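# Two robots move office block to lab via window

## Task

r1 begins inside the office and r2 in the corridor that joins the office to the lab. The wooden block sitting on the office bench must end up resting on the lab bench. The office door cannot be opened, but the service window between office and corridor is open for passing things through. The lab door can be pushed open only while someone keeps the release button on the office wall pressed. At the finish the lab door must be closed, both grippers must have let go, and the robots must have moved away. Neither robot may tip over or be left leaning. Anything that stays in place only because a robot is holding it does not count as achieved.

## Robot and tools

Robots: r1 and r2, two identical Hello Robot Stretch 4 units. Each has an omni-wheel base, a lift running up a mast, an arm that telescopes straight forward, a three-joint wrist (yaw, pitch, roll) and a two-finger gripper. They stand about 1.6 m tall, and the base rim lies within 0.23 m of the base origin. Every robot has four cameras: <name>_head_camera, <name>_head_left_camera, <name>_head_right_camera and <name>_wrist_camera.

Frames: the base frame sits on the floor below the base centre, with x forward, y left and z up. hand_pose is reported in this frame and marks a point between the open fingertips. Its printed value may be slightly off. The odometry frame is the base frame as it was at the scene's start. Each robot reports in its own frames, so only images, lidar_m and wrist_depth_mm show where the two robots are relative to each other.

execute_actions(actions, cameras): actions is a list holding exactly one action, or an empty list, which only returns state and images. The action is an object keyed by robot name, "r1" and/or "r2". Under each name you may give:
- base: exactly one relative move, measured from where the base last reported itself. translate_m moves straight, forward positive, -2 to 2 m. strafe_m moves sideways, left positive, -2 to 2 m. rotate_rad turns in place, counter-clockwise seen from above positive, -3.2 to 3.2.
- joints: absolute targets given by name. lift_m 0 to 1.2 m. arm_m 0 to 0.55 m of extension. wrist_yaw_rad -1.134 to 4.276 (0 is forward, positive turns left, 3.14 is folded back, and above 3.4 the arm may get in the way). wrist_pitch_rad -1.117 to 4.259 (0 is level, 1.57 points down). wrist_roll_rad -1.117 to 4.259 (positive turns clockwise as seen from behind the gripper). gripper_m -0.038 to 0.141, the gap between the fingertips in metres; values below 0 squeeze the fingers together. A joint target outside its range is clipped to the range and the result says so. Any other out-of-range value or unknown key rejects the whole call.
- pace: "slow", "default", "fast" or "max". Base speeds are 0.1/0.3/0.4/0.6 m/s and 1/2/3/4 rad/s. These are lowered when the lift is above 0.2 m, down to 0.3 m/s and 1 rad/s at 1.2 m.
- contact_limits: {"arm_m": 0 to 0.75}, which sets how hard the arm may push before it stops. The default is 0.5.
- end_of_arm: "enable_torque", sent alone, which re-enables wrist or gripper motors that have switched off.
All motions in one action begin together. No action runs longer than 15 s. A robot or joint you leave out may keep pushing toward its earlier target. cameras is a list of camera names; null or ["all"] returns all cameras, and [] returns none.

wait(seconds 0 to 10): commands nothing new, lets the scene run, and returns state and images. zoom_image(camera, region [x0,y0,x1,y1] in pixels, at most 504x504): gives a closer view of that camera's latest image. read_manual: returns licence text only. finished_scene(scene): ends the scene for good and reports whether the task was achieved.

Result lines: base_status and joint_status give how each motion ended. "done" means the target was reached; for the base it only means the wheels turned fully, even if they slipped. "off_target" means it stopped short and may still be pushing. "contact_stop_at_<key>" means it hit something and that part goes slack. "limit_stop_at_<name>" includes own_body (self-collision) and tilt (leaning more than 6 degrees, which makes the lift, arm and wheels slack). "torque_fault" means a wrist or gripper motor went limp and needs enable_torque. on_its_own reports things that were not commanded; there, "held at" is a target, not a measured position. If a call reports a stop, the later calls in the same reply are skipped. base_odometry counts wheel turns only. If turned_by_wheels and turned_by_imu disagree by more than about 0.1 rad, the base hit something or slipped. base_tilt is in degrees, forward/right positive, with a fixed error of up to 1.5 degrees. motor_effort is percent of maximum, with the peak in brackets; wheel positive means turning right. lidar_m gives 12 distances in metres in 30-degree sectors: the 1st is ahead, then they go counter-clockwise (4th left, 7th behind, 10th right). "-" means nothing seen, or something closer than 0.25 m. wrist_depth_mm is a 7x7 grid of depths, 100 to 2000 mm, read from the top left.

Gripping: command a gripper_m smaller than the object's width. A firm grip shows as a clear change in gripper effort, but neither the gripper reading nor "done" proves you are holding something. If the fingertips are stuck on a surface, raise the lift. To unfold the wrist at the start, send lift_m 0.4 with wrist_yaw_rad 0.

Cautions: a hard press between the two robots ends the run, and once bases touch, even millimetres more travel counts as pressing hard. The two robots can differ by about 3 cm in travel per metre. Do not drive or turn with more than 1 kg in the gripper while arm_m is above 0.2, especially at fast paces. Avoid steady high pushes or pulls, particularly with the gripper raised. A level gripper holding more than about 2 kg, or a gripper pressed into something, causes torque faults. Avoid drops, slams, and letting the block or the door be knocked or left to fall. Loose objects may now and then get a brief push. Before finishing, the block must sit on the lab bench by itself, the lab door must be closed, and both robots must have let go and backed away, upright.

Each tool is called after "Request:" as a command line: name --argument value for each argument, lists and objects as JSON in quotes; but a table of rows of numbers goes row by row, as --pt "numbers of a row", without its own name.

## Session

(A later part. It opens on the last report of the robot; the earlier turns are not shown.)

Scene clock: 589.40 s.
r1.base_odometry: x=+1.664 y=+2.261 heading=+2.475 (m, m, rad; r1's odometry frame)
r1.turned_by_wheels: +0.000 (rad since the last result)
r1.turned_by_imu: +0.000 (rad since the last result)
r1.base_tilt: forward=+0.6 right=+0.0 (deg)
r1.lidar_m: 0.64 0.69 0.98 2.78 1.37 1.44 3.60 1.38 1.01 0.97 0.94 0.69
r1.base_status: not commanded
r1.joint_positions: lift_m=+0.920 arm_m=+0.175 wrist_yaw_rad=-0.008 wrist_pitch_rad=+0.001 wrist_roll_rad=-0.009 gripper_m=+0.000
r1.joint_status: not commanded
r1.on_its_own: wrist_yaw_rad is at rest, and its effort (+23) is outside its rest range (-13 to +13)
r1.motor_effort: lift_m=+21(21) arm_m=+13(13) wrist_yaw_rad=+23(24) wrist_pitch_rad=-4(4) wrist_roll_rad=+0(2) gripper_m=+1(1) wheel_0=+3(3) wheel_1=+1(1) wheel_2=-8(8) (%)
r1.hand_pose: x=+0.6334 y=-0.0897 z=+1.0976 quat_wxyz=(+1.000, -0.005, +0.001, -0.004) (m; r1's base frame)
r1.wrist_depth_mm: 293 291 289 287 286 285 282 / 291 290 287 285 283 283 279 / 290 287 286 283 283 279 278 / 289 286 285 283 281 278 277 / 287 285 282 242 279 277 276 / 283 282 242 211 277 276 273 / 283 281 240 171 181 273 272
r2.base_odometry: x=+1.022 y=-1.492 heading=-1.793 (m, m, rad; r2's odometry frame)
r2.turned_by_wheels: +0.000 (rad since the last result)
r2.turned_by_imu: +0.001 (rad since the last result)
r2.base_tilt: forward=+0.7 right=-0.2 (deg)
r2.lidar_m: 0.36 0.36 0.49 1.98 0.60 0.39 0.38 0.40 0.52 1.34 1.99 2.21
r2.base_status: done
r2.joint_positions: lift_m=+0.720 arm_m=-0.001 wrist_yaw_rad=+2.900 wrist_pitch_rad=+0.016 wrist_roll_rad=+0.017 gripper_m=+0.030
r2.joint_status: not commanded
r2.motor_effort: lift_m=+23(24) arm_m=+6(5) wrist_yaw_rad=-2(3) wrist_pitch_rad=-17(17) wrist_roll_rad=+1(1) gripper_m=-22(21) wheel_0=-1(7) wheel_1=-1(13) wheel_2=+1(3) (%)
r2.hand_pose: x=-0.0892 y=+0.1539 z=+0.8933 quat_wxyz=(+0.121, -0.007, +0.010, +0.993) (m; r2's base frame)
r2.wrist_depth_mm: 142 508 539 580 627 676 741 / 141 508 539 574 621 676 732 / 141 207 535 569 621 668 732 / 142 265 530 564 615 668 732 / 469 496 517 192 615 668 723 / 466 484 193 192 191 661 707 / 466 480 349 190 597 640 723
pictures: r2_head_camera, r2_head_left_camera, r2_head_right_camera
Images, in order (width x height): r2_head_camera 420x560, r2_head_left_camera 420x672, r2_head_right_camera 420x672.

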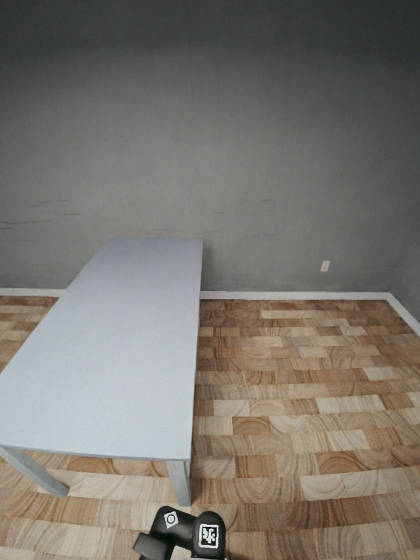

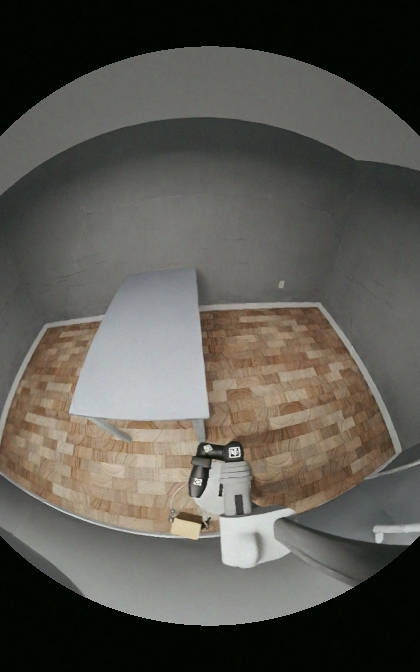

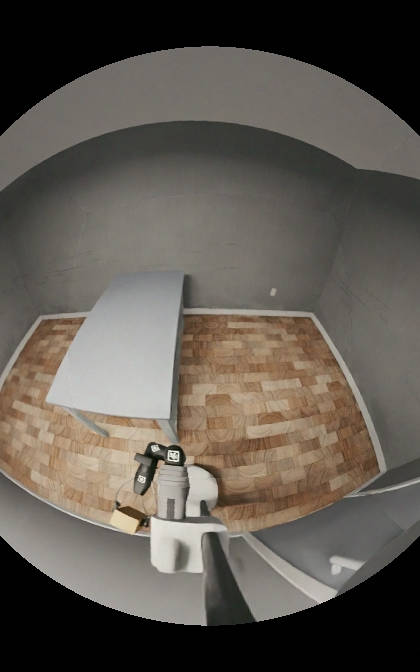

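Request:
execute_actions --actions '[{"r2": {"base": {"strafe_m": 0.4}, "joints": {"wrist_yaw_rad": 0.0, "lift_m": 0.73}}}]' --cameras '["r2_head_camera"]'

Request:
execute_actions --actions '[{"r2": {"joints": {"arm_m": 0.2, "lift_m": 0.68}}}]' --cameras '["r2_head_camera", "r2_wrist_camera"]'

Scene clock: 604.07 s.
r1.base_odometry: x=+1.664 y=+2.261 heading=+2.475 (m, m, rad; r1's odometry frame)
r1.turned_by_wheels: +0.000 (rad since the last result)
r1.turned_by_imu: +0.001 (rad since the last result)
r1.base_tilt: forward=+0.5 right=+0.0 (deg)
r1.lidar_m: 0.63 0.70 0.97 2.74 1.37 1.52 3.60 1.35 1.01 0.95 0.95 0.69
r1.base_status: not commanded
r1.joint_positions: lift_m=+0.920 arm_m=+0.175 wrist_yaw_rad=-0.008 wrist_pitch_rad=+0.001 wrist_roll_rad=-0.009 gripper_m=+0.000
r1.joint_status: not commanded
r1.on_its_own: wrist_yaw_rad is at rest, and its effort (+24) is outside its rest range (-13 to +13)
r1.motor_effort: lift_m=+21(21) arm_m=+13(13) wrist_yaw_rad=+24(23) wrist_pitch_rad=-4(4) wrist_roll_rad=+2(0) gripper_m=-1(2) wheel_0=+3(3) wheel_1=+1(1) wheel_2=-8(8) (%)
r1.hand_pose: x=+0.6334 y=-0.0897 z=+1.0976 quat_wxyz=(+1.000, -0.005, +0.001, -0.004) (m; r1's base frame)
r1.wrist_depth_mm: 296 291 290 287 286 285 282 / 291 290 287 286 283 282 281 / 290 287 286 285 282 279 279 / 289 286 285 282 281 278 277 / 286 285 282 241 279 277 276 / 285 283 242 211 276 276 274 / 283 281 239 171 181 273 271
r2.base_odometry: x=+1.412 y=-1.581 heading=-1.793 (m, m, rad; r2's odometry frame)
r2.turned_by_wheels: +0.000 (rad since the last result)
r2.turned_by_imu: +0.001 (rad since the last result)
r2.base_tilt: forward=+0.7 right=-0.1 (deg)
r2.lidar_m: 0.31 0.31 0.47 2.12 0.63 0.43 0.40 0.42 0.55 1.42 2.41 0.36
r2.base_status: done
r2.joint_positions: lift_m=+0.730 arm_m=-0.001 wrist_yaw_rad=+0.000 wrist_pitch_rad=+0.016 wrist_roll_rad=+0.017 gripper_m=+0.030
r2.joint_status: all done
r2.motor_effort: lift_m=+23(27) arm_m=+5(5) wrist_yaw_rad=-3(9) wrist_pitch_rad=-17(17) wrist_roll_rad=+1(0) gripper_m=-21(21) wheel_0=+2(14) wheel_1=-2(8) wheel_2=+1(0) (%)
r2.hand_pose: x=+0.4585 y=-0.0873 z=+0.9033 quat_wxyz=(+1.000, +0.009, +0.008, +0.000) (m; r2's base frame)
r2.wrist_depth_mm: 1756 1808 1863 1863 1863 1921 1921 / 1756 1756 1808 1863 1921 1921 1921 / 1756 1808 1808 1808 1863 1863 1921 / 1808 1808 1808 1808 1863 1921 1921 / 1708 1808 1025 192 1808 1808 1921 / 691 699 191 191 191 1808 1863 / 452 402 298 191 413 413 1863
pictures: r2_head_camera
Images, in order (width x height): r2_head_camera 420x560.

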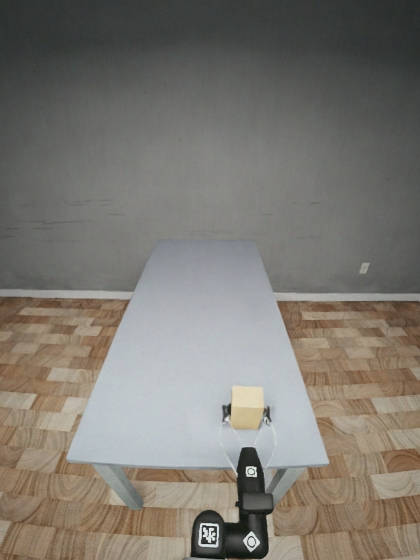

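Scene clock: 605.77 s.
r1.base_odometry: x=+1.664 y=+2.261 heading=+2.475 (m, m, rad; r1's odometry frame)
r1.turned_by_wheels: +0.000 (rad since the last result)
r1.turned_by_imu: +0.000 (rad since the last result)
r1.base_tilt: forward=+0.5 right=+0.0 (deg)
r1.lidar_m: 0.65 0.69 0.97 2.76 1.37 1.46 3.61 1.36 0.99 0.95 0.93 0.68
r1.base_status: not commanded
r1.joint_positions: lift_m=+0.920 arm_m=+0.175 wrist_yaw_rad=-0.008 wrist_pitch_rad=+0.001 wrist_roll_rad=-0.009 gripper_m=+0.000
r1.joint_status: not commanded
r1.on_its_own: wrist_yaw_rad is at rest, and its effort (+24) is outside its rest range (-13 to +13)
r1.motor_effort: lift_m=+21(21) arm_m=+13(13) wrist_yaw_rad=+24(23) wrist_pitch_rad=-4(5) wrist_roll_rad=+1(1) gripper_m=-1(4) wheel_0=+3(3) wheel_1=+0(1) wheel_2=-7(8) (%)
r1.hand_pose: x=+0.6334 y=-0.0897 z=+1.0976 quat_wxyz=(+1.000, -0.005, +0.001, -0.004) (m; r1's base frame)
r1.wrist_depth_mm: 294 291 289 287 286 283 282 / 293 290 287 286 283 282 281 / 290 289 286 285 283 281 278 / 289 286 285 283 281 279 277 / 287 285 282 242 279 277 276 / 285 282 241 211 277 276 274 / 282 281 240 171 181 273 272
r2.base_odometry: x=+1.412 y=-1.581 heading=-1.793 (m, m, rad; r2's odometry frame)
r2.turned_by_wheels: +0.000 (rad since the last result)
r2.turned_by_imu: +0.000 (rad since the last result)
r2.base_tilt: forward=+0.7 right=-0.2 (deg)
r2.lidar_m: 0.34 0.33 0.46 2.10 0.62 0.44 0.40 0.43 0.58 1.42 2.39 0.36
r2.base_status: not commanded
r2.joint_positions: lift_m=+0.680 arm_m=+0.199 wrist_yaw_rad=+0.000 wrist_pitch_rad=+0.016 wrist_roll_rad=+0.017 gripper_m=+0.030
r2.joint_status: all done
r2.motor_effort: lift_m=+17(17) arm_m=+5(6) wrist_yaw_rad=-3(3) wrist_pitch_rad=-17(18) wrist_roll_rad=+1(1) gripper_m=-22(21) wheel_0=+2(2) wheel_1=-2(2) wheel_2=+1(1) (%)
r2.hand_pose: x=+0.6584 y=-0.0874 z=+0.8538 quat_wxyz=(+1.000, +0.009, +0.008, +0.000) (m; r2's base frame)
r2.wrist_depth_mm: 1576 1618 1661 1661 1618 1756 1708 / 1618 1618 1618 1708 1708 1708 1708 / 1576 1618 1618 1661 1661 1708 1661 / 1576 1576 1576 1661 1661 1661 1756 / 1576 1118 788 193 1661 1708 1661 / 512 525 192 191 191 1661 1708 / 334 298 245 191 307 306 1618
pictures: r2_head_camera, r2_wrist_camera
Images, in order (width x height): r2_head_camera 420x560, r2_wrist_camera 616x392.

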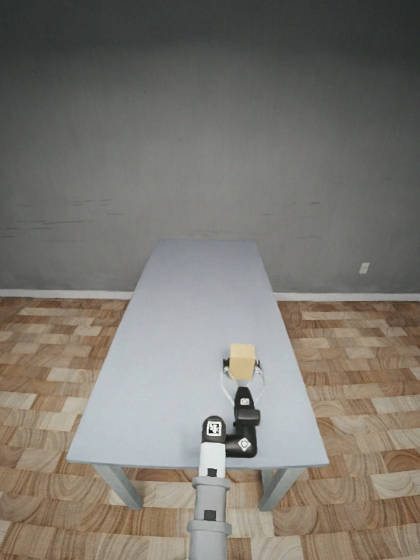

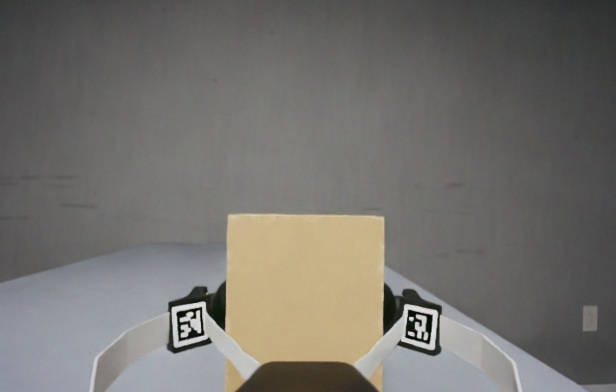

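Request:
execute_actions --actions '[{"r2": {"joints": {"lift_m": 0.663}, "pace": "slow"}}]' --cameras '["r2_head_right_camera"]'

Scene clock: 614.83 s.
r1.base_odometry: x=+1.664 y=+2.261 heading=+2.475 (m, m, rad; r1's odometry frame)
r1.turned_by_wheels: +0.000 (rad since the last result)
r1.turned_by_imu: +0.000 (rad since the last result)
r1.base_tilt: forward=+0.5 right=+0.1 (deg)
r1.lidar_m: 0.66 0.69 0.99 2.77 1.38 1.45 3.61 1.37 1.01 0.96 0.96 0.69
r1.base_status: not commanded
r1.joint_positions: lift_m=+0.920 arm_m=+0.175 wrist_yaw_rad=-0.008 wrist_pitch_rad=+0.001 wrist_roll_rad=-0.009 gripper_m=+0.000
r1.joint_status: not commanded
r1.on_its_own: wrist_yaw_rad is at rest, and its effort (+23) is outside its rest range (-13 to +13)
r1.motor_effort: lift_m=+21(21) arm_m=+13(13) wrist_yaw_rad=+23(23) wrist_pitch_rad=-5(4) wrist_roll_rad=+1(1) gripper_m=-5(2) wheel_0=+3(3) wheel_1=+1(1) wheel_2=-8(8) (%)
r1.hand_pose: x=+0.6334 y=-0.0897 z=+1.0976 quat_wxyz=(+1.000, -0.005, +0.001, -0.004) (m; r1's base frame)
r1.wrist_depth_mm: 294 291 289 287 287 283 283 / 291 290 287 286 283 282 281 / 290 289 286 285 282 281 279 / 289 287 283 281 279 279 277 / 286 285 281 242 278 278 276 / 283 282 242 211 276 276 274 / 283 281 239 171 181 273 272
r2.base_odometry: x=+1.412 y=-1.581 heading=-1.793 (m, m, rad; r2's odometry frame)
r2.turned_by_wheels: +0.000 (rad since the last result)
r2.turned_by_imu: +0.000 (rad since the last result)
r2.base_tilt: forward=+0.7 right=-0.2 (deg)
r2.lidar_m: 0.32 0.34 0.47 2.07 0.65 0.43 0.40 0.41 0.56 1.41 2.42 0.37
r2.base_status: not commanded
r2.joint_positions: lift_m=+0.663 arm_m=+0.199 wrist_yaw_rad=+0.000 wrist_pitch_rad=+0.016 wrist_roll_rad=+0.017 gripper_m=+0.030
r2.joint_status: all done
r2.motor_effort: lift_m=+17(14) arm_m=+5(5) wrist_yaw_rad=-2(2) wrist_pitch_rad=-17(17) wrist_roll_rad=+1(1) gripper_m=-21(22) wheel_0=+2(2) wheel_1=-2(2) wheel_2=+1(1) (%)
r2.hand_pose: x=+0.6584 y=-0.0874 z=+0.8368 quat_wxyz=(+1.000, +0.009, +0.008, +0.000) (m; r2's base frame)
r2.wrist_depth_mm: 1576 1618 1618 1661 1661 1708 1708 / 1576 1618 1661 1618 1661 1708 1756 / 1537 1618 1618 1618 1661 1708 1708 / 1576 1576 1618 1576 1661 1661 1708 / 1576 991 699 193 1618 1618 1661 / 455 462 191 191 191 1708 1708 / 298 264 229 190 271 272 336
pictures: r2_head_right_camera
Images, in order (width x height): r2_head_right_camera 420x672.

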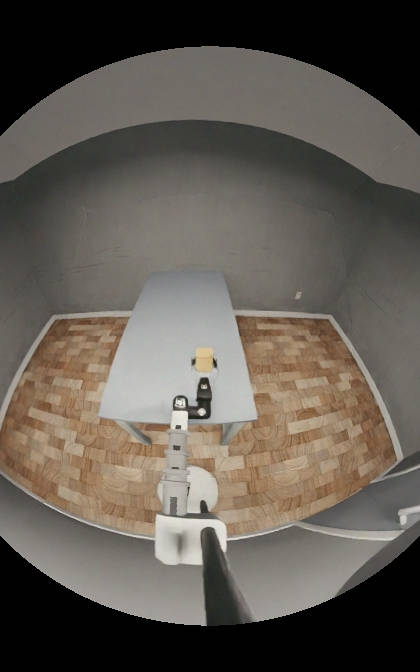

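Request:
execute_actions --actions '[{"r2": {"joints": {"lift_m": 0.657}, "pace": "slow"}}]' --cameras '[]'

Scene clock: 618.43 s.
r1.base_odometry: x=+1.664 y=+2.261 heading=+2.475 (m, m, rad; r1's odometry frame)
r1.turned_by_wheels: +0.000 (rad since the last result)
r1.turned_by_imu: +0.000 (rad since the last result)
r1.base_tilt: forward=+0.5 right=+0.0 (deg)
r1.lidar_m: 0.66 0.69 1.00 2.77 1.39 1.46 3.60 1.35 1.02 0.96 0.96 0.68
r1.base_status: not commanded
r1.joint_positions: lift_m=+0.920 arm_m=+0.175 wrist_yaw_rad=-0.008 wrist_pitch_rad=+0.001 wrist_roll_rad=-0.009 gripper_m=+0.000
r1.joint_status: not commanded
r1.on_its_own: wrist_yaw_rad is at rest, and its effort (+23) is outside its rest range (-13 to +13)
r1.motor_effort: lift_m=+21(21) arm_m=+13(13) wrist_yaw_rad=+23(24) wrist_pitch_rad=-4(4) wrist_roll_rad=+1(0) gripper_m=-2(0) wheel_0=+3(3) wheel_1=+1(1) wheel_2=-8(8) (%)
r1.hand_pose: x=+0.6334 y=-0.0897 z=+1.0976 quat_wxyz=(+1.000, -0.005, +0.001, -0.004) (m; r1's base frame)
r1.wrist_depth_mm: 294 291 290 289 286 283 282 / 291 290 287 286 285 281 281 / 290 287 286 285 282 281 279 / 287 286 285 283 282 278 277 / 287 285 282 242 278 277 274 / 285 283 242 211 277 276 274 / 283 281 239 171 181 274 273
r2.base_odometry: x=+1.412 y=-1.581 heading=-1.793 (m, m, rad; r2's odometry frame)
r2.turned_by_wheels: +0.000 (rad since the last result)
r2.turned_by_imu: +0.000 (rad since the last result)
r2.base_tilt: forward=+0.8 right=-0.2 (deg)
r2.lidar_m: 0.32 0.35 0.46 2.10 0.65 0.43 0.40 0.42 0.59 1.42 2.42 0.36
r2.base_status: not commanded
r2.joint_positions: lift_m=+0.657 arm_m=+0.199 wrist_yaw_rad=+0.000 wrist_pitch_rad=+0.015 wrist_roll_rad=+0.017 gripper_m=+0.030
r2.joint_status: all done
r2.motor_effort: lift_m=+16(15) arm_m=+6(5) wrist_yaw_rad=-3(3) wrist_pitch_rad=-14(17) wrist_roll_rad=+0(1) gripper_m=-22(22) wheel_0=+2(2) wheel_1=-2(2) wheel_2=+1(1) (%)
r2.hand_pose: x=+0.6584 y=-0.0874 z=+0.8313 quat_wxyz=(+1.000, +0.009, +0.007, +0.000) (m; r2's base frame)
r2.wrist_depth_mm: 1618 1576 1618 1708 1661 1661 1708 / 1537 1618 1618 1618 1661 1661 1708 / 1537 1576 1661 1576 1618 1708 1661 / 1576 1618 1661 1618 1618 1661 1708 / 1576 946 668 192 1661 1661 1708 / 439 449 191 191 191 1618 1661 / 289 254 224 191 263 262 324
pictures: none
No camera images: the call's "cameras" was empty. Leave "cameras" out to get every camera's image.

Request:
execute_actions --actions '[]'

Scene clock: 634.13 s.
r1.base_odometry: x=+1.664 y=+2.261 heading=+2.475 (m, m, rad; r1's odometry frame)
r1.turned_by_wheels: +0.000 (rad since the last result)
r1.turned_by_imu: +0.000 (rad since the last result)
r1.base_tilt: forward=+0.5 right=+0.1 (deg)
r1.lidar_m: 0.66 0.70 0.97 2.75 1.36 1.44 3.60 1.35 1.01 0.97 0.93 0.69
r1.base_status: not commanded
r1.joint_positions: lift_m=+0.920 arm_m=+0.175 wrist_yaw_rad=-0.008 wrist_pitch_rad=+0.001 wrist_roll_rad=-0.009 gripper_m=+0.000
r1.joint_status: not commanded
r1.on_its_own: wrist_yaw_rad is at rest, and its effort (+23) is outside its rest range (-13 to +13)
r1.motor_effort: lift_m=+21(21) arm_m=+13(13) wrist_yaw_rad=+23(24) wrist_pitch_rad=-5(4) wrist_roll_rad=-1(0) gripper_m=-2(0) wheel_0=+3(3) wheel_1=+1(1) wheel_2=-8(8) (%)
r1.hand_pose: x=+0.6334 y=-0.0897 z=+1.0976 quat_wxyz=(+1.000, -0.005, +0.001, -0.004) (m; r1's base frame)
r1.wrist_depth_mm: 294 291 290 287 287 285 283 / 293 290 289 286 283 282 281 / 290 287 286 285 282 281 278 / 289 286 285 282 279 278 277 / 286 285 282 242 279 278 276 / 283 282 242 211 277 276 273 / 282 279 240 171 181 273 272
r2.base_odometry: x=+1.412 y=-1.581 heading=-1.793 (m, m, rad; r2's odometry frame)
r2.turned_by_wheels: +0.000 (rad since the last result)
r2.turned_by_imu: +0.000 (rad since the last result)
r2.base_tilt: forward=+0.8 right=-0.2 (deg)
r2.lidar_m: 0.32 0.34 0.47 2.11 0.64 0.42 0.41 0.41 0.59 1.38 2.40 0.40
r2.base_status: not commanded
r2.joint_positions: lift_m=+0.657 arm_m=+0.199 wrist_yaw_rad=+0.000 wrist_pitch_rad=+0.015 wrist_roll_rad=+0.017 gripper_m=+0.030
r2.joint_status: all done
r2.motor_effort: lift_m=+16(15) arm_m=+6(5) wrist_yaw_rad=-2(3) wrist_pitch_rad=-13(17) wrist_roll_rad=+1(1) gripper_m=-20(22) wheel_0=+2(2) wheel_1=-2(2) wheel_2=+1(1) (%)
r2.hand_pose: x=+0.6584 y=-0.0874 z=+0.8313 quat_wxyz=(+1.000, +0.009, +0.007, +0.000) (m; r2's base frame)
r2.wrist_depth_mm: 1618 1618 1661 1661 1708 1708 1708 / 1576 1576 1618 1618 1661 1708 1661 / 1576 1576 1618 1618 1661 1708 1708 / 1576 1661 1618 1618 1618 1661 1708 / 1576 976 676 192 1661 1661 1708 / 439 445 191 191 192 1661 1661 / 286 255 225 190 262 263 324
pictures: r1_head_camera, r1_head_left_camera, r1_head_right_camera, r1_wrist_camera, r2_head_camera, r2_head_left_camera, r2_head_right_camera, r2_wrist_camera
Images, in order (width x height): r1_head_camera 420x560, r1_head_left_camera 420x672, r1_head_right_camera 420x672, r1_wrist_camera 616x392, r2_head_camera 420x560, r2_head_left_camera 420x672, r2_head_right_camera 420x672, r2_wrist_camera 616x392.

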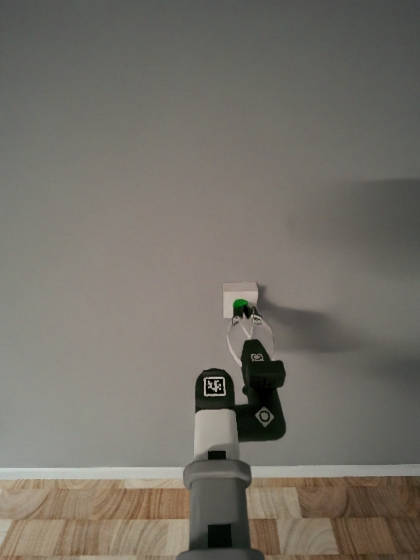

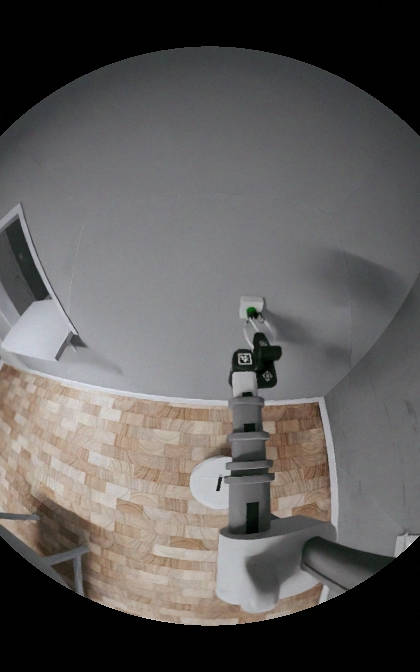

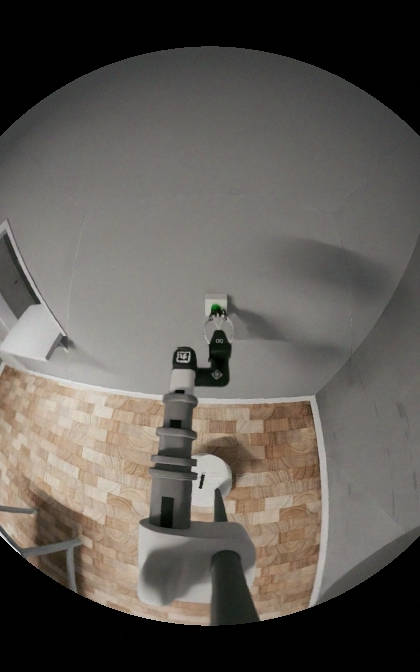

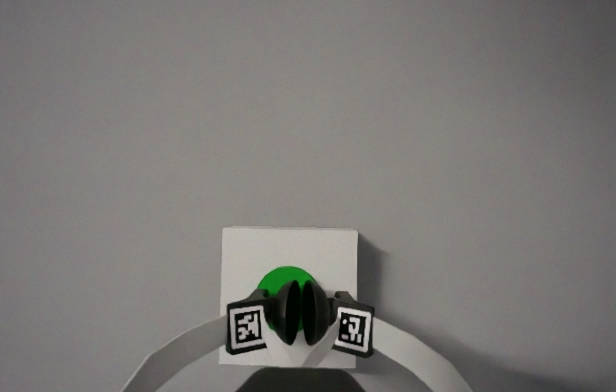

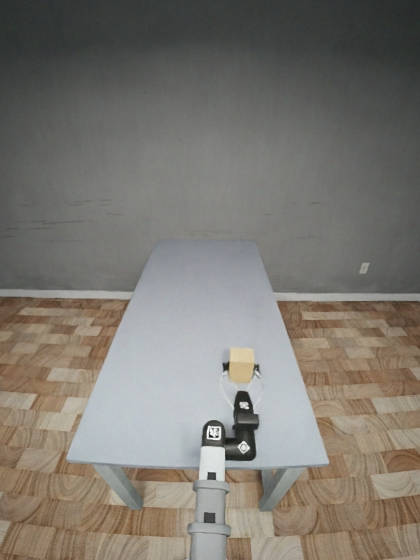

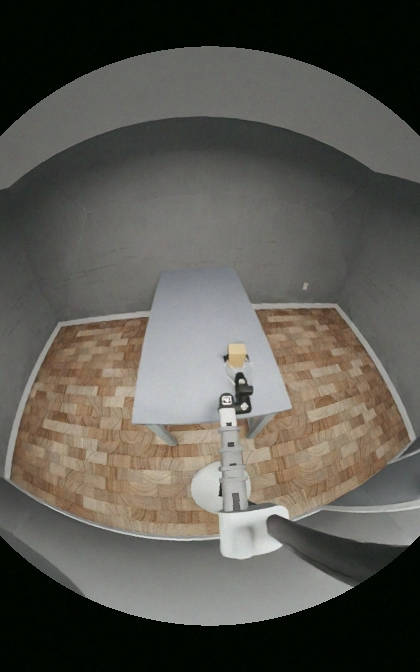

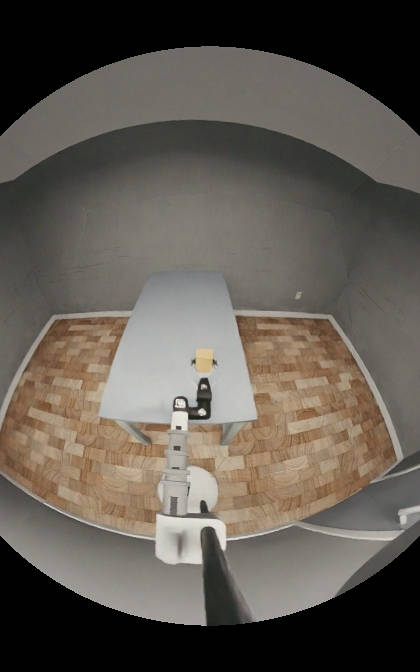

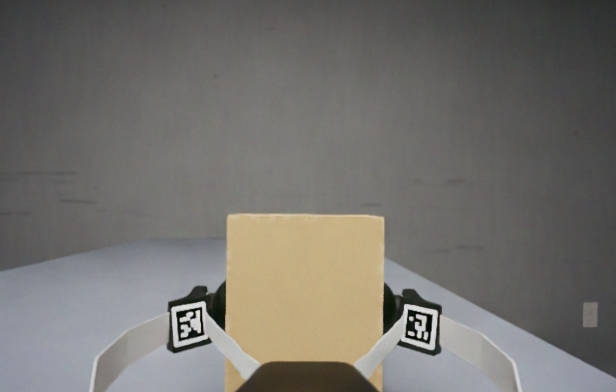

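Request:
execute_actions --actions '[{"r2": {"joints": {"lift_m": 0.652}, "pace": "slow"}}]' --cameras '["r2_wrist_camera"]'

Request:
execute_actions --actions '[{"r2": {"joints": {"gripper_m": 0.141}}}]' --cameras '["r2_wrist_camera", "r2_head_right_camera"]'

Scene clock: 640.17 s.
r1.base_odometry: x=+1.664 y=+2.261 heading=+2.475 (m, m, rad; r1's odometry frame)
r1.turned_by_wheels: +0.000 (rad since the last result)
r1.turned_by_imu: +0.000 (rad since the last result)
r1.base_tilt: forward=+0.5 right=+0.0 (deg)
r1.lidar_m: 0.66 0.68 0.98 2.78 1.37 1.49 3.63 1.35 1.01 0.96 0.95 0.67
r1.base_status: not commanded
r1.joint_positions: lift_m=+0.920 arm_m=+0.175 wrist_yaw_rad=-0.008 wrist_pitch_rad=+0.001 wrist_roll_rad=-0.009 gripper_m=+0.000
r1.joint_status: not commanded
r1.on_its_own: wrist_yaw_rad is at rest, and its effort (+23) is outside its rest range (-13 to +13)
r1.motor_effort: lift_m=+21(21) arm_m=+13(13) wrist_yaw_rad=+23(23) wrist_pitch_rad=-5(5) wrist_roll_rad=+1(0) gripper_m=+2(2) wheel_0=+3(3) wheel_1=+1(1) wheel_2=-8(7) (%)
r1.hand_pose: x=+0.6334 y=-0.0897 z=+1.0976 quat_wxyz=(+1.000, -0.005, +0.001, -0.004) (m; r1's base frame)
r1.wrist_depth_mm: 294 291 290 289 286 282 282 / 291 290 289 286 283 283 281 / 290 287 287 285 283 281 278 / 289 287 285 282 281 278 277 / 286 283 282 242 278 277 276 / 285 283 242 211 277 276 273 / 283 281 240 171 182 274 272
r2.base_odometry: x=+1.412 y=-1.581 heading=-1.793 (m, m, rad; r2's odometry frame)
r2.turned_by_wheels: +0.000 (rad since the last result)
r2.turned_by_imu: +0.000 (rad since the last result)
r2.base_tilt: forward=+0.7 right=-0.2 (deg)
r2.lidar_m: 0.34 0.33 0.47 2.14 0.66 0.42 0.41 0.42 0.58 1.41 2.40 0.38
r2.base_status: not commanded
r2.joint_positions: lift_m=+0.652 arm_m=+0.199 wrist_yaw_rad=+0.000 wrist_pitch_rad=+0.009 wrist_roll_rad=+0.017 gripper_m=+0.030
r2.joint_status: all done
r2.motor_effort: lift_m=+14(17) arm_m=+5(5) wrist_yaw_rad=-1(3) wrist_pitch_rad=+5(13) wrist_roll_rad=+1(1) gripper_m=-21(20) wheel_0=+2(2) wheel_1=-2(2) wheel_2=+1(1) (%)
r2.hand_pose: x=+0.6584 y=-0.0874 z=+0.8282 quat_wxyz=(+1.000, +0.009, +0.004, +0.000) (m; r2's base frame)
r2.wrist_depth_mm: 1618 1618 1618 1661 1661 1708 1756 / 1576 1618 1661 1618 1661 1708 1708 / 1618 1576 1618 1661 1661 1708 1661 / 1576 1618 1618 1618 1618 1708 1661 / 1576 1008 699 193 1661 1661 1708 / 449 452 191 191 191 1618 1708 / 287 255 224 191 263 263 314
pictures: r2_wrist_camera
Images, in order (width x height): r2_wrist_camera 616x392.

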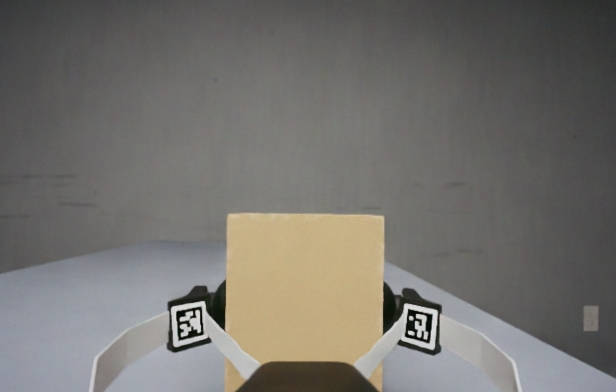

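Scene clock: 642.27 s.
r1.base_odometry: x=+1.664 y=+2.261 heading=+2.475 (m, m, rad; r1's odometry frame)
r1.turned_by_wheels: +0.000 (rad since the last result)
r1.turned_by_imu: +0.000 (rad since the last result)
r1.base_tilt: forward=+0.5 right=+0.1 (deg)
r1.lidar_m: 0.66 0.70 0.97 2.76 1.37 1.45 3.61 1.33 1.03 0.97 0.95 0.66
r1.base_status: not commanded
r1.joint_positions: lift_m=+0.920 arm_m=+0.175 wrist_yaw_rad=-0.008 wrist_pitch_rad=+0.001 wrist_roll_rad=-0.009 gripper_m=+0.000
r1.joint_status: not commanded
r1.on_its_own: wrist_yaw_rad is at rest, and its effort (+23) is outside its rest range (-13 to +13)
r1.motor_effort: lift_m=+21(21) arm_m=+13(13) wrist_yaw_rad=+23(23) wrist_pitch_rad=-4(5) wrist_roll_rad=+0(0) gripper_m=+1(2) wheel_0=+3(3) wheel_1=+1(1) wheel_2=-8(8) (%)
r1.hand_pose: x=+0.6334 y=-0.0897 z=+1.0976 quat_wxyz=(+1.000, -0.005, +0.001, -0.004) (m; r1's base frame)
r1.wrist_depth_mm: 293 293 290 289 286 285 283 / 293 289 287 286 283 282 281 / 290 289 286 285 282 279 278 / 289 287 285 282 281 278 277 / 286 285 282 242 279 277 276 / 285 283 242 211 276 277 273 / 282 279 239 171 181 273 273
r2.base_odometry: x=+1.412 y=-1.581 heading=-1.793 (m, m, rad; r2's odometry frame)
r2.turned_by_wheels: +0.000 (rad since the last result)
r2.turned_by_imu: +0.000 (rad since the last result)
r2.base_tilt: forward=+0.7 right=-0.2 (deg)
r2.lidar_m: 0.32 0.34 0.47 2.12 0.64 0.43 0.41 0.43 0.57 1.38 2.37 0.40
r2.base_status: not commanded
r2.joint_positions: lift_m=+0.652 arm_m=+0.199 wrist_yaw_rad=+0.000 wrist_pitch_rad=+0.012 wrist_roll_rad=+0.017 gripper_m=+0.141
r2.joint_status: all done
r2.motor_effort: lift_m=+15(16) arm_m=+5(6) wrist_yaw_rad=-1(0) wrist_pitch_rad=-6(6) wrist_roll_rad=+0(1) gripper_m=+0(22) wheel_0=+2(2) wheel_1=-2(2) wheel_2=+1(1) (%)
r2.hand_pose: x=+0.6584 y=-0.0876 z=+0.8271 quat_wxyz=(+1.000, +0.009, +0.006, +0.000) (m; r2's base frame)
r2.wrist_depth_mm: 1576 1661 1661 1661 1618 1756 1708 / 1537 1576 1618 1661 1708 1661 1756 / 1537 1618 1661 1618 1708 1708 1708 / 1576 1576 1618 1661 1661 1708 1708 / 1537 946 798 206 1661 1661 1708 / 430 213 206 204 205 220 1708 / 278 266 258 149 272 272 315
pictures: r2_head_right_camera, r2_wrist_camera
Images, in order (width x height): r2_head_right_camera 420x672, r2_wrist_camera 616x392.

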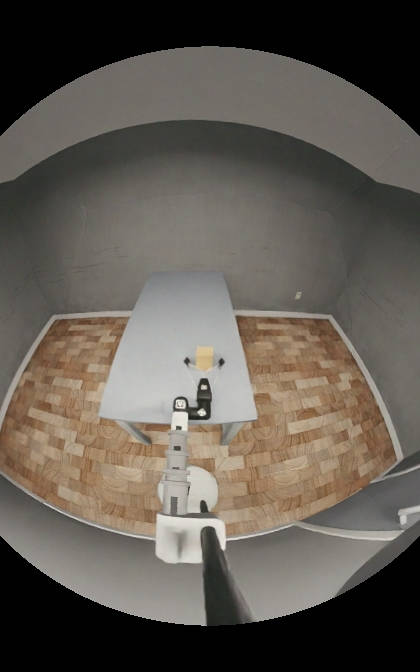

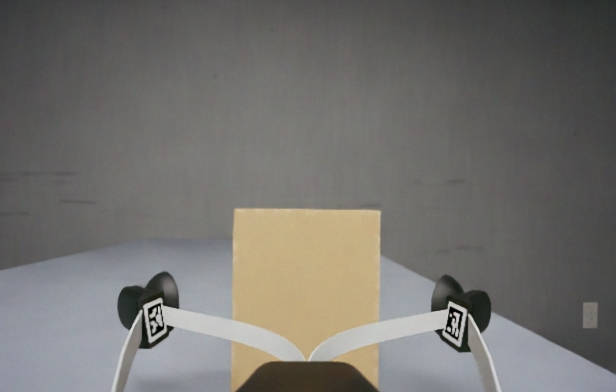

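Request:
execute_actions --actions '[{"r2": {"joints": {"arm_m": 0.0, "lift_m": 0.66}, "pace": "fast"}}]' --cameras '[]'

Request:
execute_actions --actions '[{"r2": {"base": {"rotate_rad": -1.6}, "joints": {"lift_m": 0.72, "gripper_m": 0.0}, "pace": "fast"}}]' --cameras '["r2_head_camera", "r2_head_right_camera", "r2_head_left_camera"]'

Scene clock: 651.27 s.
r1.base_odometry: x=+1.664 y=+2.261 heading=+2.475 (m, m, rad; r1's odometry frame)
r1.turned_by_wheels: +0.000 (rad since the last result)
r1.turned_by_imu: +0.000 (rad since the last result)
r1.base_tilt: forward=+0.6 right=+0.0 (deg)
r1.lidar_m: 0.65 0.69 0.97 2.78 1.39 1.48 3.61 1.34 1.01 0.96 0.96 0.69
r1.base_status: not commanded
r1.joint_positions: lift_m=+0.920 arm_m=+0.175 wrist_yaw_rad=-0.008 wrist_pitch_rad=+0.001 wrist_roll_rad=-0.009 gripper_m=+0.000
r1.joint_status: not commanded
r1.on_its_own: wrist_yaw_rad is at rest, and its effort (+24) is outside its rest range (-13 to +13)
r1.motor_effort: lift_m=+21(21) arm_m=+13(13) wrist_yaw_rad=+24(23) wrist_pitch_rad=-5(4) wrist_roll_rad=-1(0) gripper_m=-3(6) wheel_0=+3(3) wheel_1=+2(1) wheel_2=-8(8) (%)
r1.hand_pose: x=+0.6334 y=-0.0897 z=+1.0976 quat_wxyz=(+1.000, -0.005, +0.001, -0.004) (m; r1's base frame)
r1.wrist_depth_mm: 294 293 290 287 286 285 283 / 293 290 289 286 283 282 281 / 291 289 286 285 283 281 279 / 289 286 283 283 281 278 277 / 286 285 282 241 278 277 276 / 285 283 241 211 277 276 273 / 282 281 240 171 181 272 272
r2.base_odometry: x=+1.412 y=-1.581 heading=-1.793 (m, m, rad; r2's odometry frame)
r2.turned_by_wheels: +0.000 (rad since the last result)
r2.turned_by_imu: +0.000 (rad since the last result)
r2.base_tilt: forward=+0.7 right=-0.2 (deg)
r2.lidar_m: 0.33 0.35 0.47 2.12 0.61 0.43 0.41 0.41 0.58 1.39 2.39 0.38
r2.base_status: not commanded
r2.joint_positions: lift_m=+0.660 arm_m=+0.001 wrist_yaw_rad=+0.000 wrist_pitch_rad=+0.013 wrist_roll_rad=+0.017 gripper_m=+0.141
r2.joint_status: all done
r2.motor_effort: lift_m=+22(19) arm_m=-6(6) wrist_yaw_rad=-2(0) wrist_pitch_rad=-8(8) wrist_roll_rad=+1(0) gripper_m=+0(1) wheel_0=+2(2) wheel_1=-2(2) wheel_2=+1(1) (%)
r2.hand_pose: x=+0.4603 y=-0.0875 z=+0.8343 quat_wxyz=(+1.000, +0.009, +0.006, +0.000) (m; r2's base frame)
r2.wrist_depth_mm: 1808 1808 1808 1863 1863 1921 1921 / 1808 1756 1808 1863 1808 1863 1921 / 1756 1808 1756 1756 1808 1863 1921 / 1756 1756 1808 1808 1863 1863 1921 / 1756 1042 1060 402 1808 1808 1863 / 462 211 473 402 488 220 1863 / 300 286 309 149 312 291 325
pictures: none
No camera images: the call's "cameras" was empty. Leave "cameras" out to get every camera's image.

Scene clock: 653.63 s.
r1.base_odometry: x=+1.664 y=+2.261 heading=+2.475 (m, m, rad; r1's odometry frame)
r1.turned_by_wheels: +0.000 (rad since the last result)
r1.turned_by_imu: +0.000 (rad since the last result)
r1.base_tilt: forward=+0.6 right=+0.0 (deg)
r1.lidar_m: 0.65 0.68 0.97 2.75 1.36 1.48 3.63 1.35 1.02 0.95 0.96 0.70
r1.base_status: not commanded
r1.joint_positions: lift_m=+0.920 arm_m=+0.175 wrist_yaw_rad=-0.008 wrist_pitch_rad=+0.001 wrist_roll_rad=-0.009 gripper_m=+0.000
r1.joint_status: not commanded
r1.on_its_own: wrist_yaw_rad is at rest, and its effort (+24) is outside its rest range (-13 to +13)
r1.motor_effort: lift_m=+21(21) arm_m=+13(13) wrist_yaw_rad=+24(24) wrist_pitch_rad=-5(4) wrist_roll_rad=+0(2) gripper_m=-2(2) wheel_0=+3(3) wheel_1=+1(1) wheel_2=-8(8) (%)
r1.hand_pose: x=+0.6334 y=-0.0897 z=+1.0976 quat_wxyz=(+1.000, -0.005, +0.001, -0.004) (m; r1's base frame)
r1.wrist_depth_mm: 293 293 290 287 286 283 283 / 291 290 289 286 286 282 279 / 290 289 286 285 282 281 278 / 287 286 283 283 281 278 278 / 286 285 282 242 279 277 276 / 283 283 242 211 278 276 273 / 283 281 240 171 181 273 273
r2.base_odometry: x=+1.412 y=-1.581 heading=+2.890 (m, m, rad; r2's odometry frame)
r2.turned_by_wheels: -1.600 (rad since the last result)
r2.turned_by_imu: -1.574 (rad since the last result)
r2.base_tilt: forward=+0.7 right=-0.2 (deg)
r2.lidar_m: 1.29 2.38 0.35 0.32 0.32 0.46 2.39 0.65 0.45 0.40 0.42 0.55
r2.base_status: done
r2.joint_positions: lift_m=+0.720 arm_m=+0.001 wrist_yaw_rad=+0.000 wrist_pitch_rad=+0.013 wrist_roll_rad=+0.017 gripper_m=+0.000
r2.joint_status: all done
r2.motor_effort: lift_m=+23(29) arm_m=-6(5) wrist_yaw_rad=-2(1) wrist_pitch_rad=-7(7) wrist_roll_rad=+1(1) gripper_m=-6(2) wheel_0=-1(7) wheel_1=-1(4) wheel_2=-1(6) (%)
r2.hand_pose: x=+0.4603 y=-0.0874 z=+0.8944 quat_wxyz=(+1.000, +0.009, +0.006, +0.000) (m; r2's base frame)
r2.wrist_depth_mm: - - - - 1060 569 436 / - - - - 1060 569 436 / - - - - 1042 574 433 / - - - - 1008 564 433 / - - - - 1008 564 433 / - - - 201 891 559 430 / 1921 - 1983 151 179 539 427
pictures: r2_head_camera, r2_head_left_camera, r2_head_right_camera
Images, in order (width x height): r2_head_camera 420x560, r2_head_left_camera 420x672, r2_head_right_camera 420x672.

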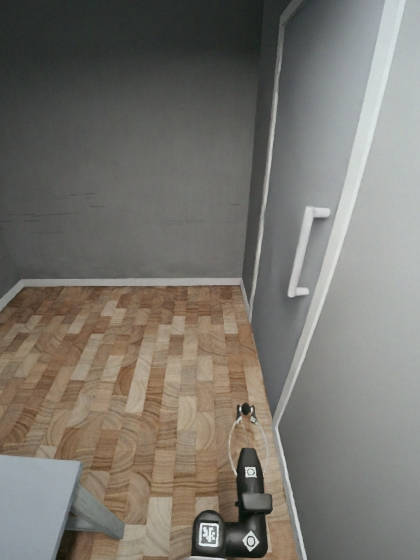

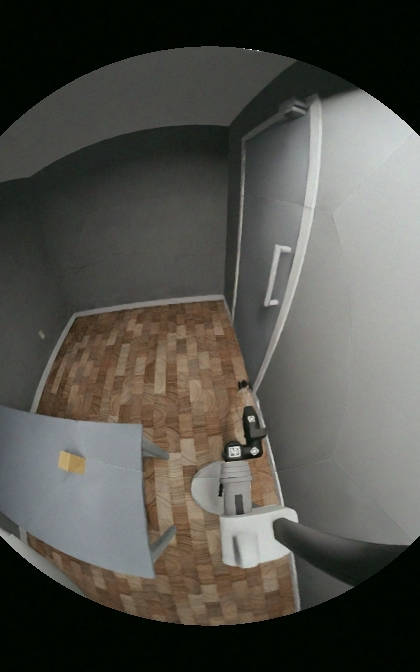

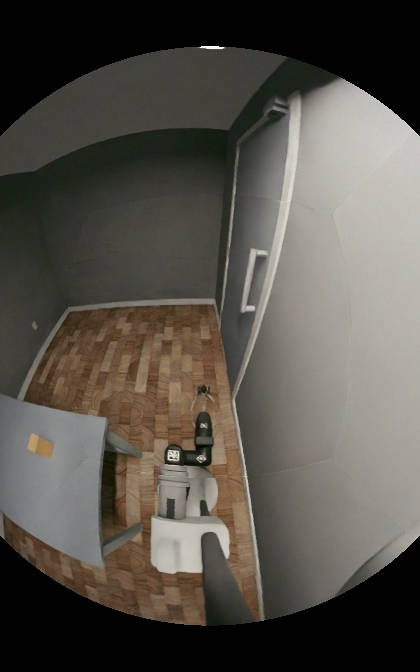

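Request:
zoom_image --camera "r2_head_camera" --region '[220, 0, 420, 450]'

Region (220, 0, 420, 450) of r2_head_camera's 420x560 image, scaled by 1.120, with more detail than that image has.

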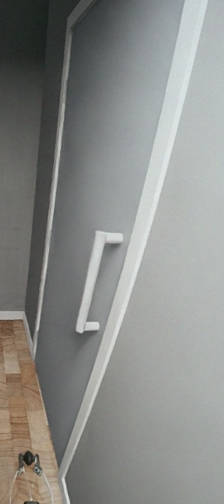

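Request:
execute_actions --actions '[{"r1": {"joints": {"arm_m": 0.0}, "base": {"translate_m": -0.1}, "pace": "fast"}}]' --cameras '["r2_head_camera", "r2_head_left_camera", "r1_head_camera"]'

Scene clock: 660.73 s.
r1.base_odometry: x=+1.742 y=+2.199 heading=+2.475 (m, m, rad; r1's odometry frame)
r1.turned_by_wheels: +0.000 (rad since the last result)
r1.turned_by_imu: +0.001 (rad since the last result)
r1.base_tilt: forward=+0.5 right=+0.0 (deg)
r1.lidar_m: 0.72 0.80 1.10 3.20 1.29 1.49 3.56 1.37 1.01 0.96 1.01 0.78
r1.base_status: done
r1.joint_positions: lift_m=+0.920 arm_m=+0.001 wrist_yaw_rad=+0.000 wrist_pitch_rad=+0.002 wrist_roll_rad=-0.009 gripper_m=+0.000
r1.joint_status: all done
r1.motor_effort: lift_m=+21(21) arm_m=-5(9) wrist_yaw_rad=+1(24) wrist_pitch_rad=-7(8) wrist_roll_rad=+0(0) gripper_m=-7(7) wheel_0=+2(6) wheel_1=+0(5) wheel_2=-1(8) (%)
r1.hand_pose: x=+0.4602 y=-0.0875 z=+1.0973 quat_wxyz=(+1.000, -0.005, +0.001, +0.000) (m; r1's base frame)
r1.wrist_depth_mm: 585 574 569 569 559 559 554 / 580 574 564 559 559 554 549 / 569 569 564 559 554 549 544 / 569 569 559 554 554 549 539 / 569 564 554 517 549 544 539 / 564 559 554 206 544 539 535 / 564 554 183 187 177 535 530
r2.base_odometry: x=+1.412 y=-1.581 heading=+2.890 (m, m, rad; r2's odometry frame)
r2.turned_by_wheels: +0.000 (rad since the last result)
r2.turned_by_imu: +0.000 (rad since the last result)
r2.base_tilt: forward=+0.7 right=-0.2 (deg)
r2.lidar_m: 1.24 2.38 0.36 0.33 0.31 0.47 2.39 0.62 0.45 0.40 0.42 0.53
r2.base_status: not commanded
r2.joint_positions: lift_m=+0.720 arm_m=+0.001 wrist_yaw_rad=+0.000 wrist_pitch_rad=+0.013 wrist_roll_rad=+0.017 gripper_m=+0.000
r2.joint_status: not commanded
r2.motor_effort: lift_m=+22(22) arm_m=-5(5) wrist_yaw_rad=-2(3) wrist_pitch_rad=-7(7) wrist_roll_rad=+0(1) gripper_m=-5(5) wheel_0=-1(1) wheel_1=-1(1) wheel_2=-1(0) (%)
r2.hand_pose: x=+0.4603 y=-0.0874 z=+0.8944 quat_wxyz=(+1.000, +0.009, +0.006, +0.000) (m; r2's base frame)
r2.wrist_depth_mm: - - - - 1025 574 436 / - - - - 1042 574 433 / - - - - 1060 569 433 / - - - - 1025 569 433 / - - - - 1025 564 433 / - - - 202 917 564 427 / 1863 - 1983 151 178 539 427
pictures: r1_head_camera, r2_head_camera, r2_head_left_camera
Images, in order (width x height): r1_head_camera 420x560, r2_head_camera 420x560, r2_head_left_camera 420x672.

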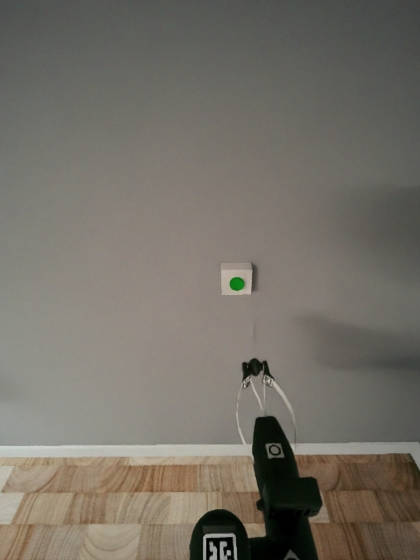

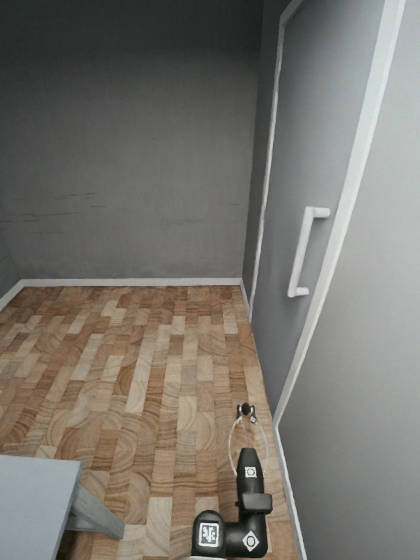

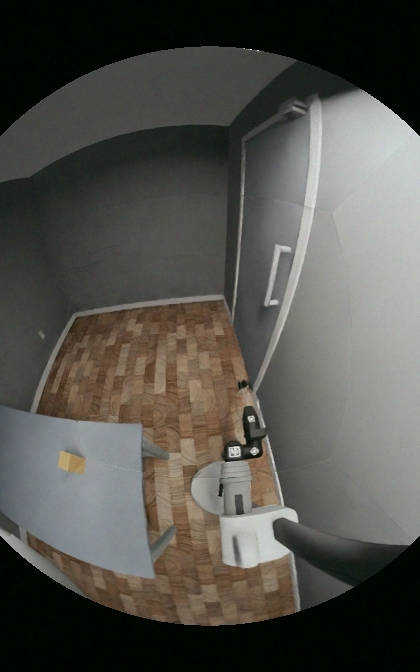

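Request:
finished_scene --scene 1

The scene is finished: the task was done.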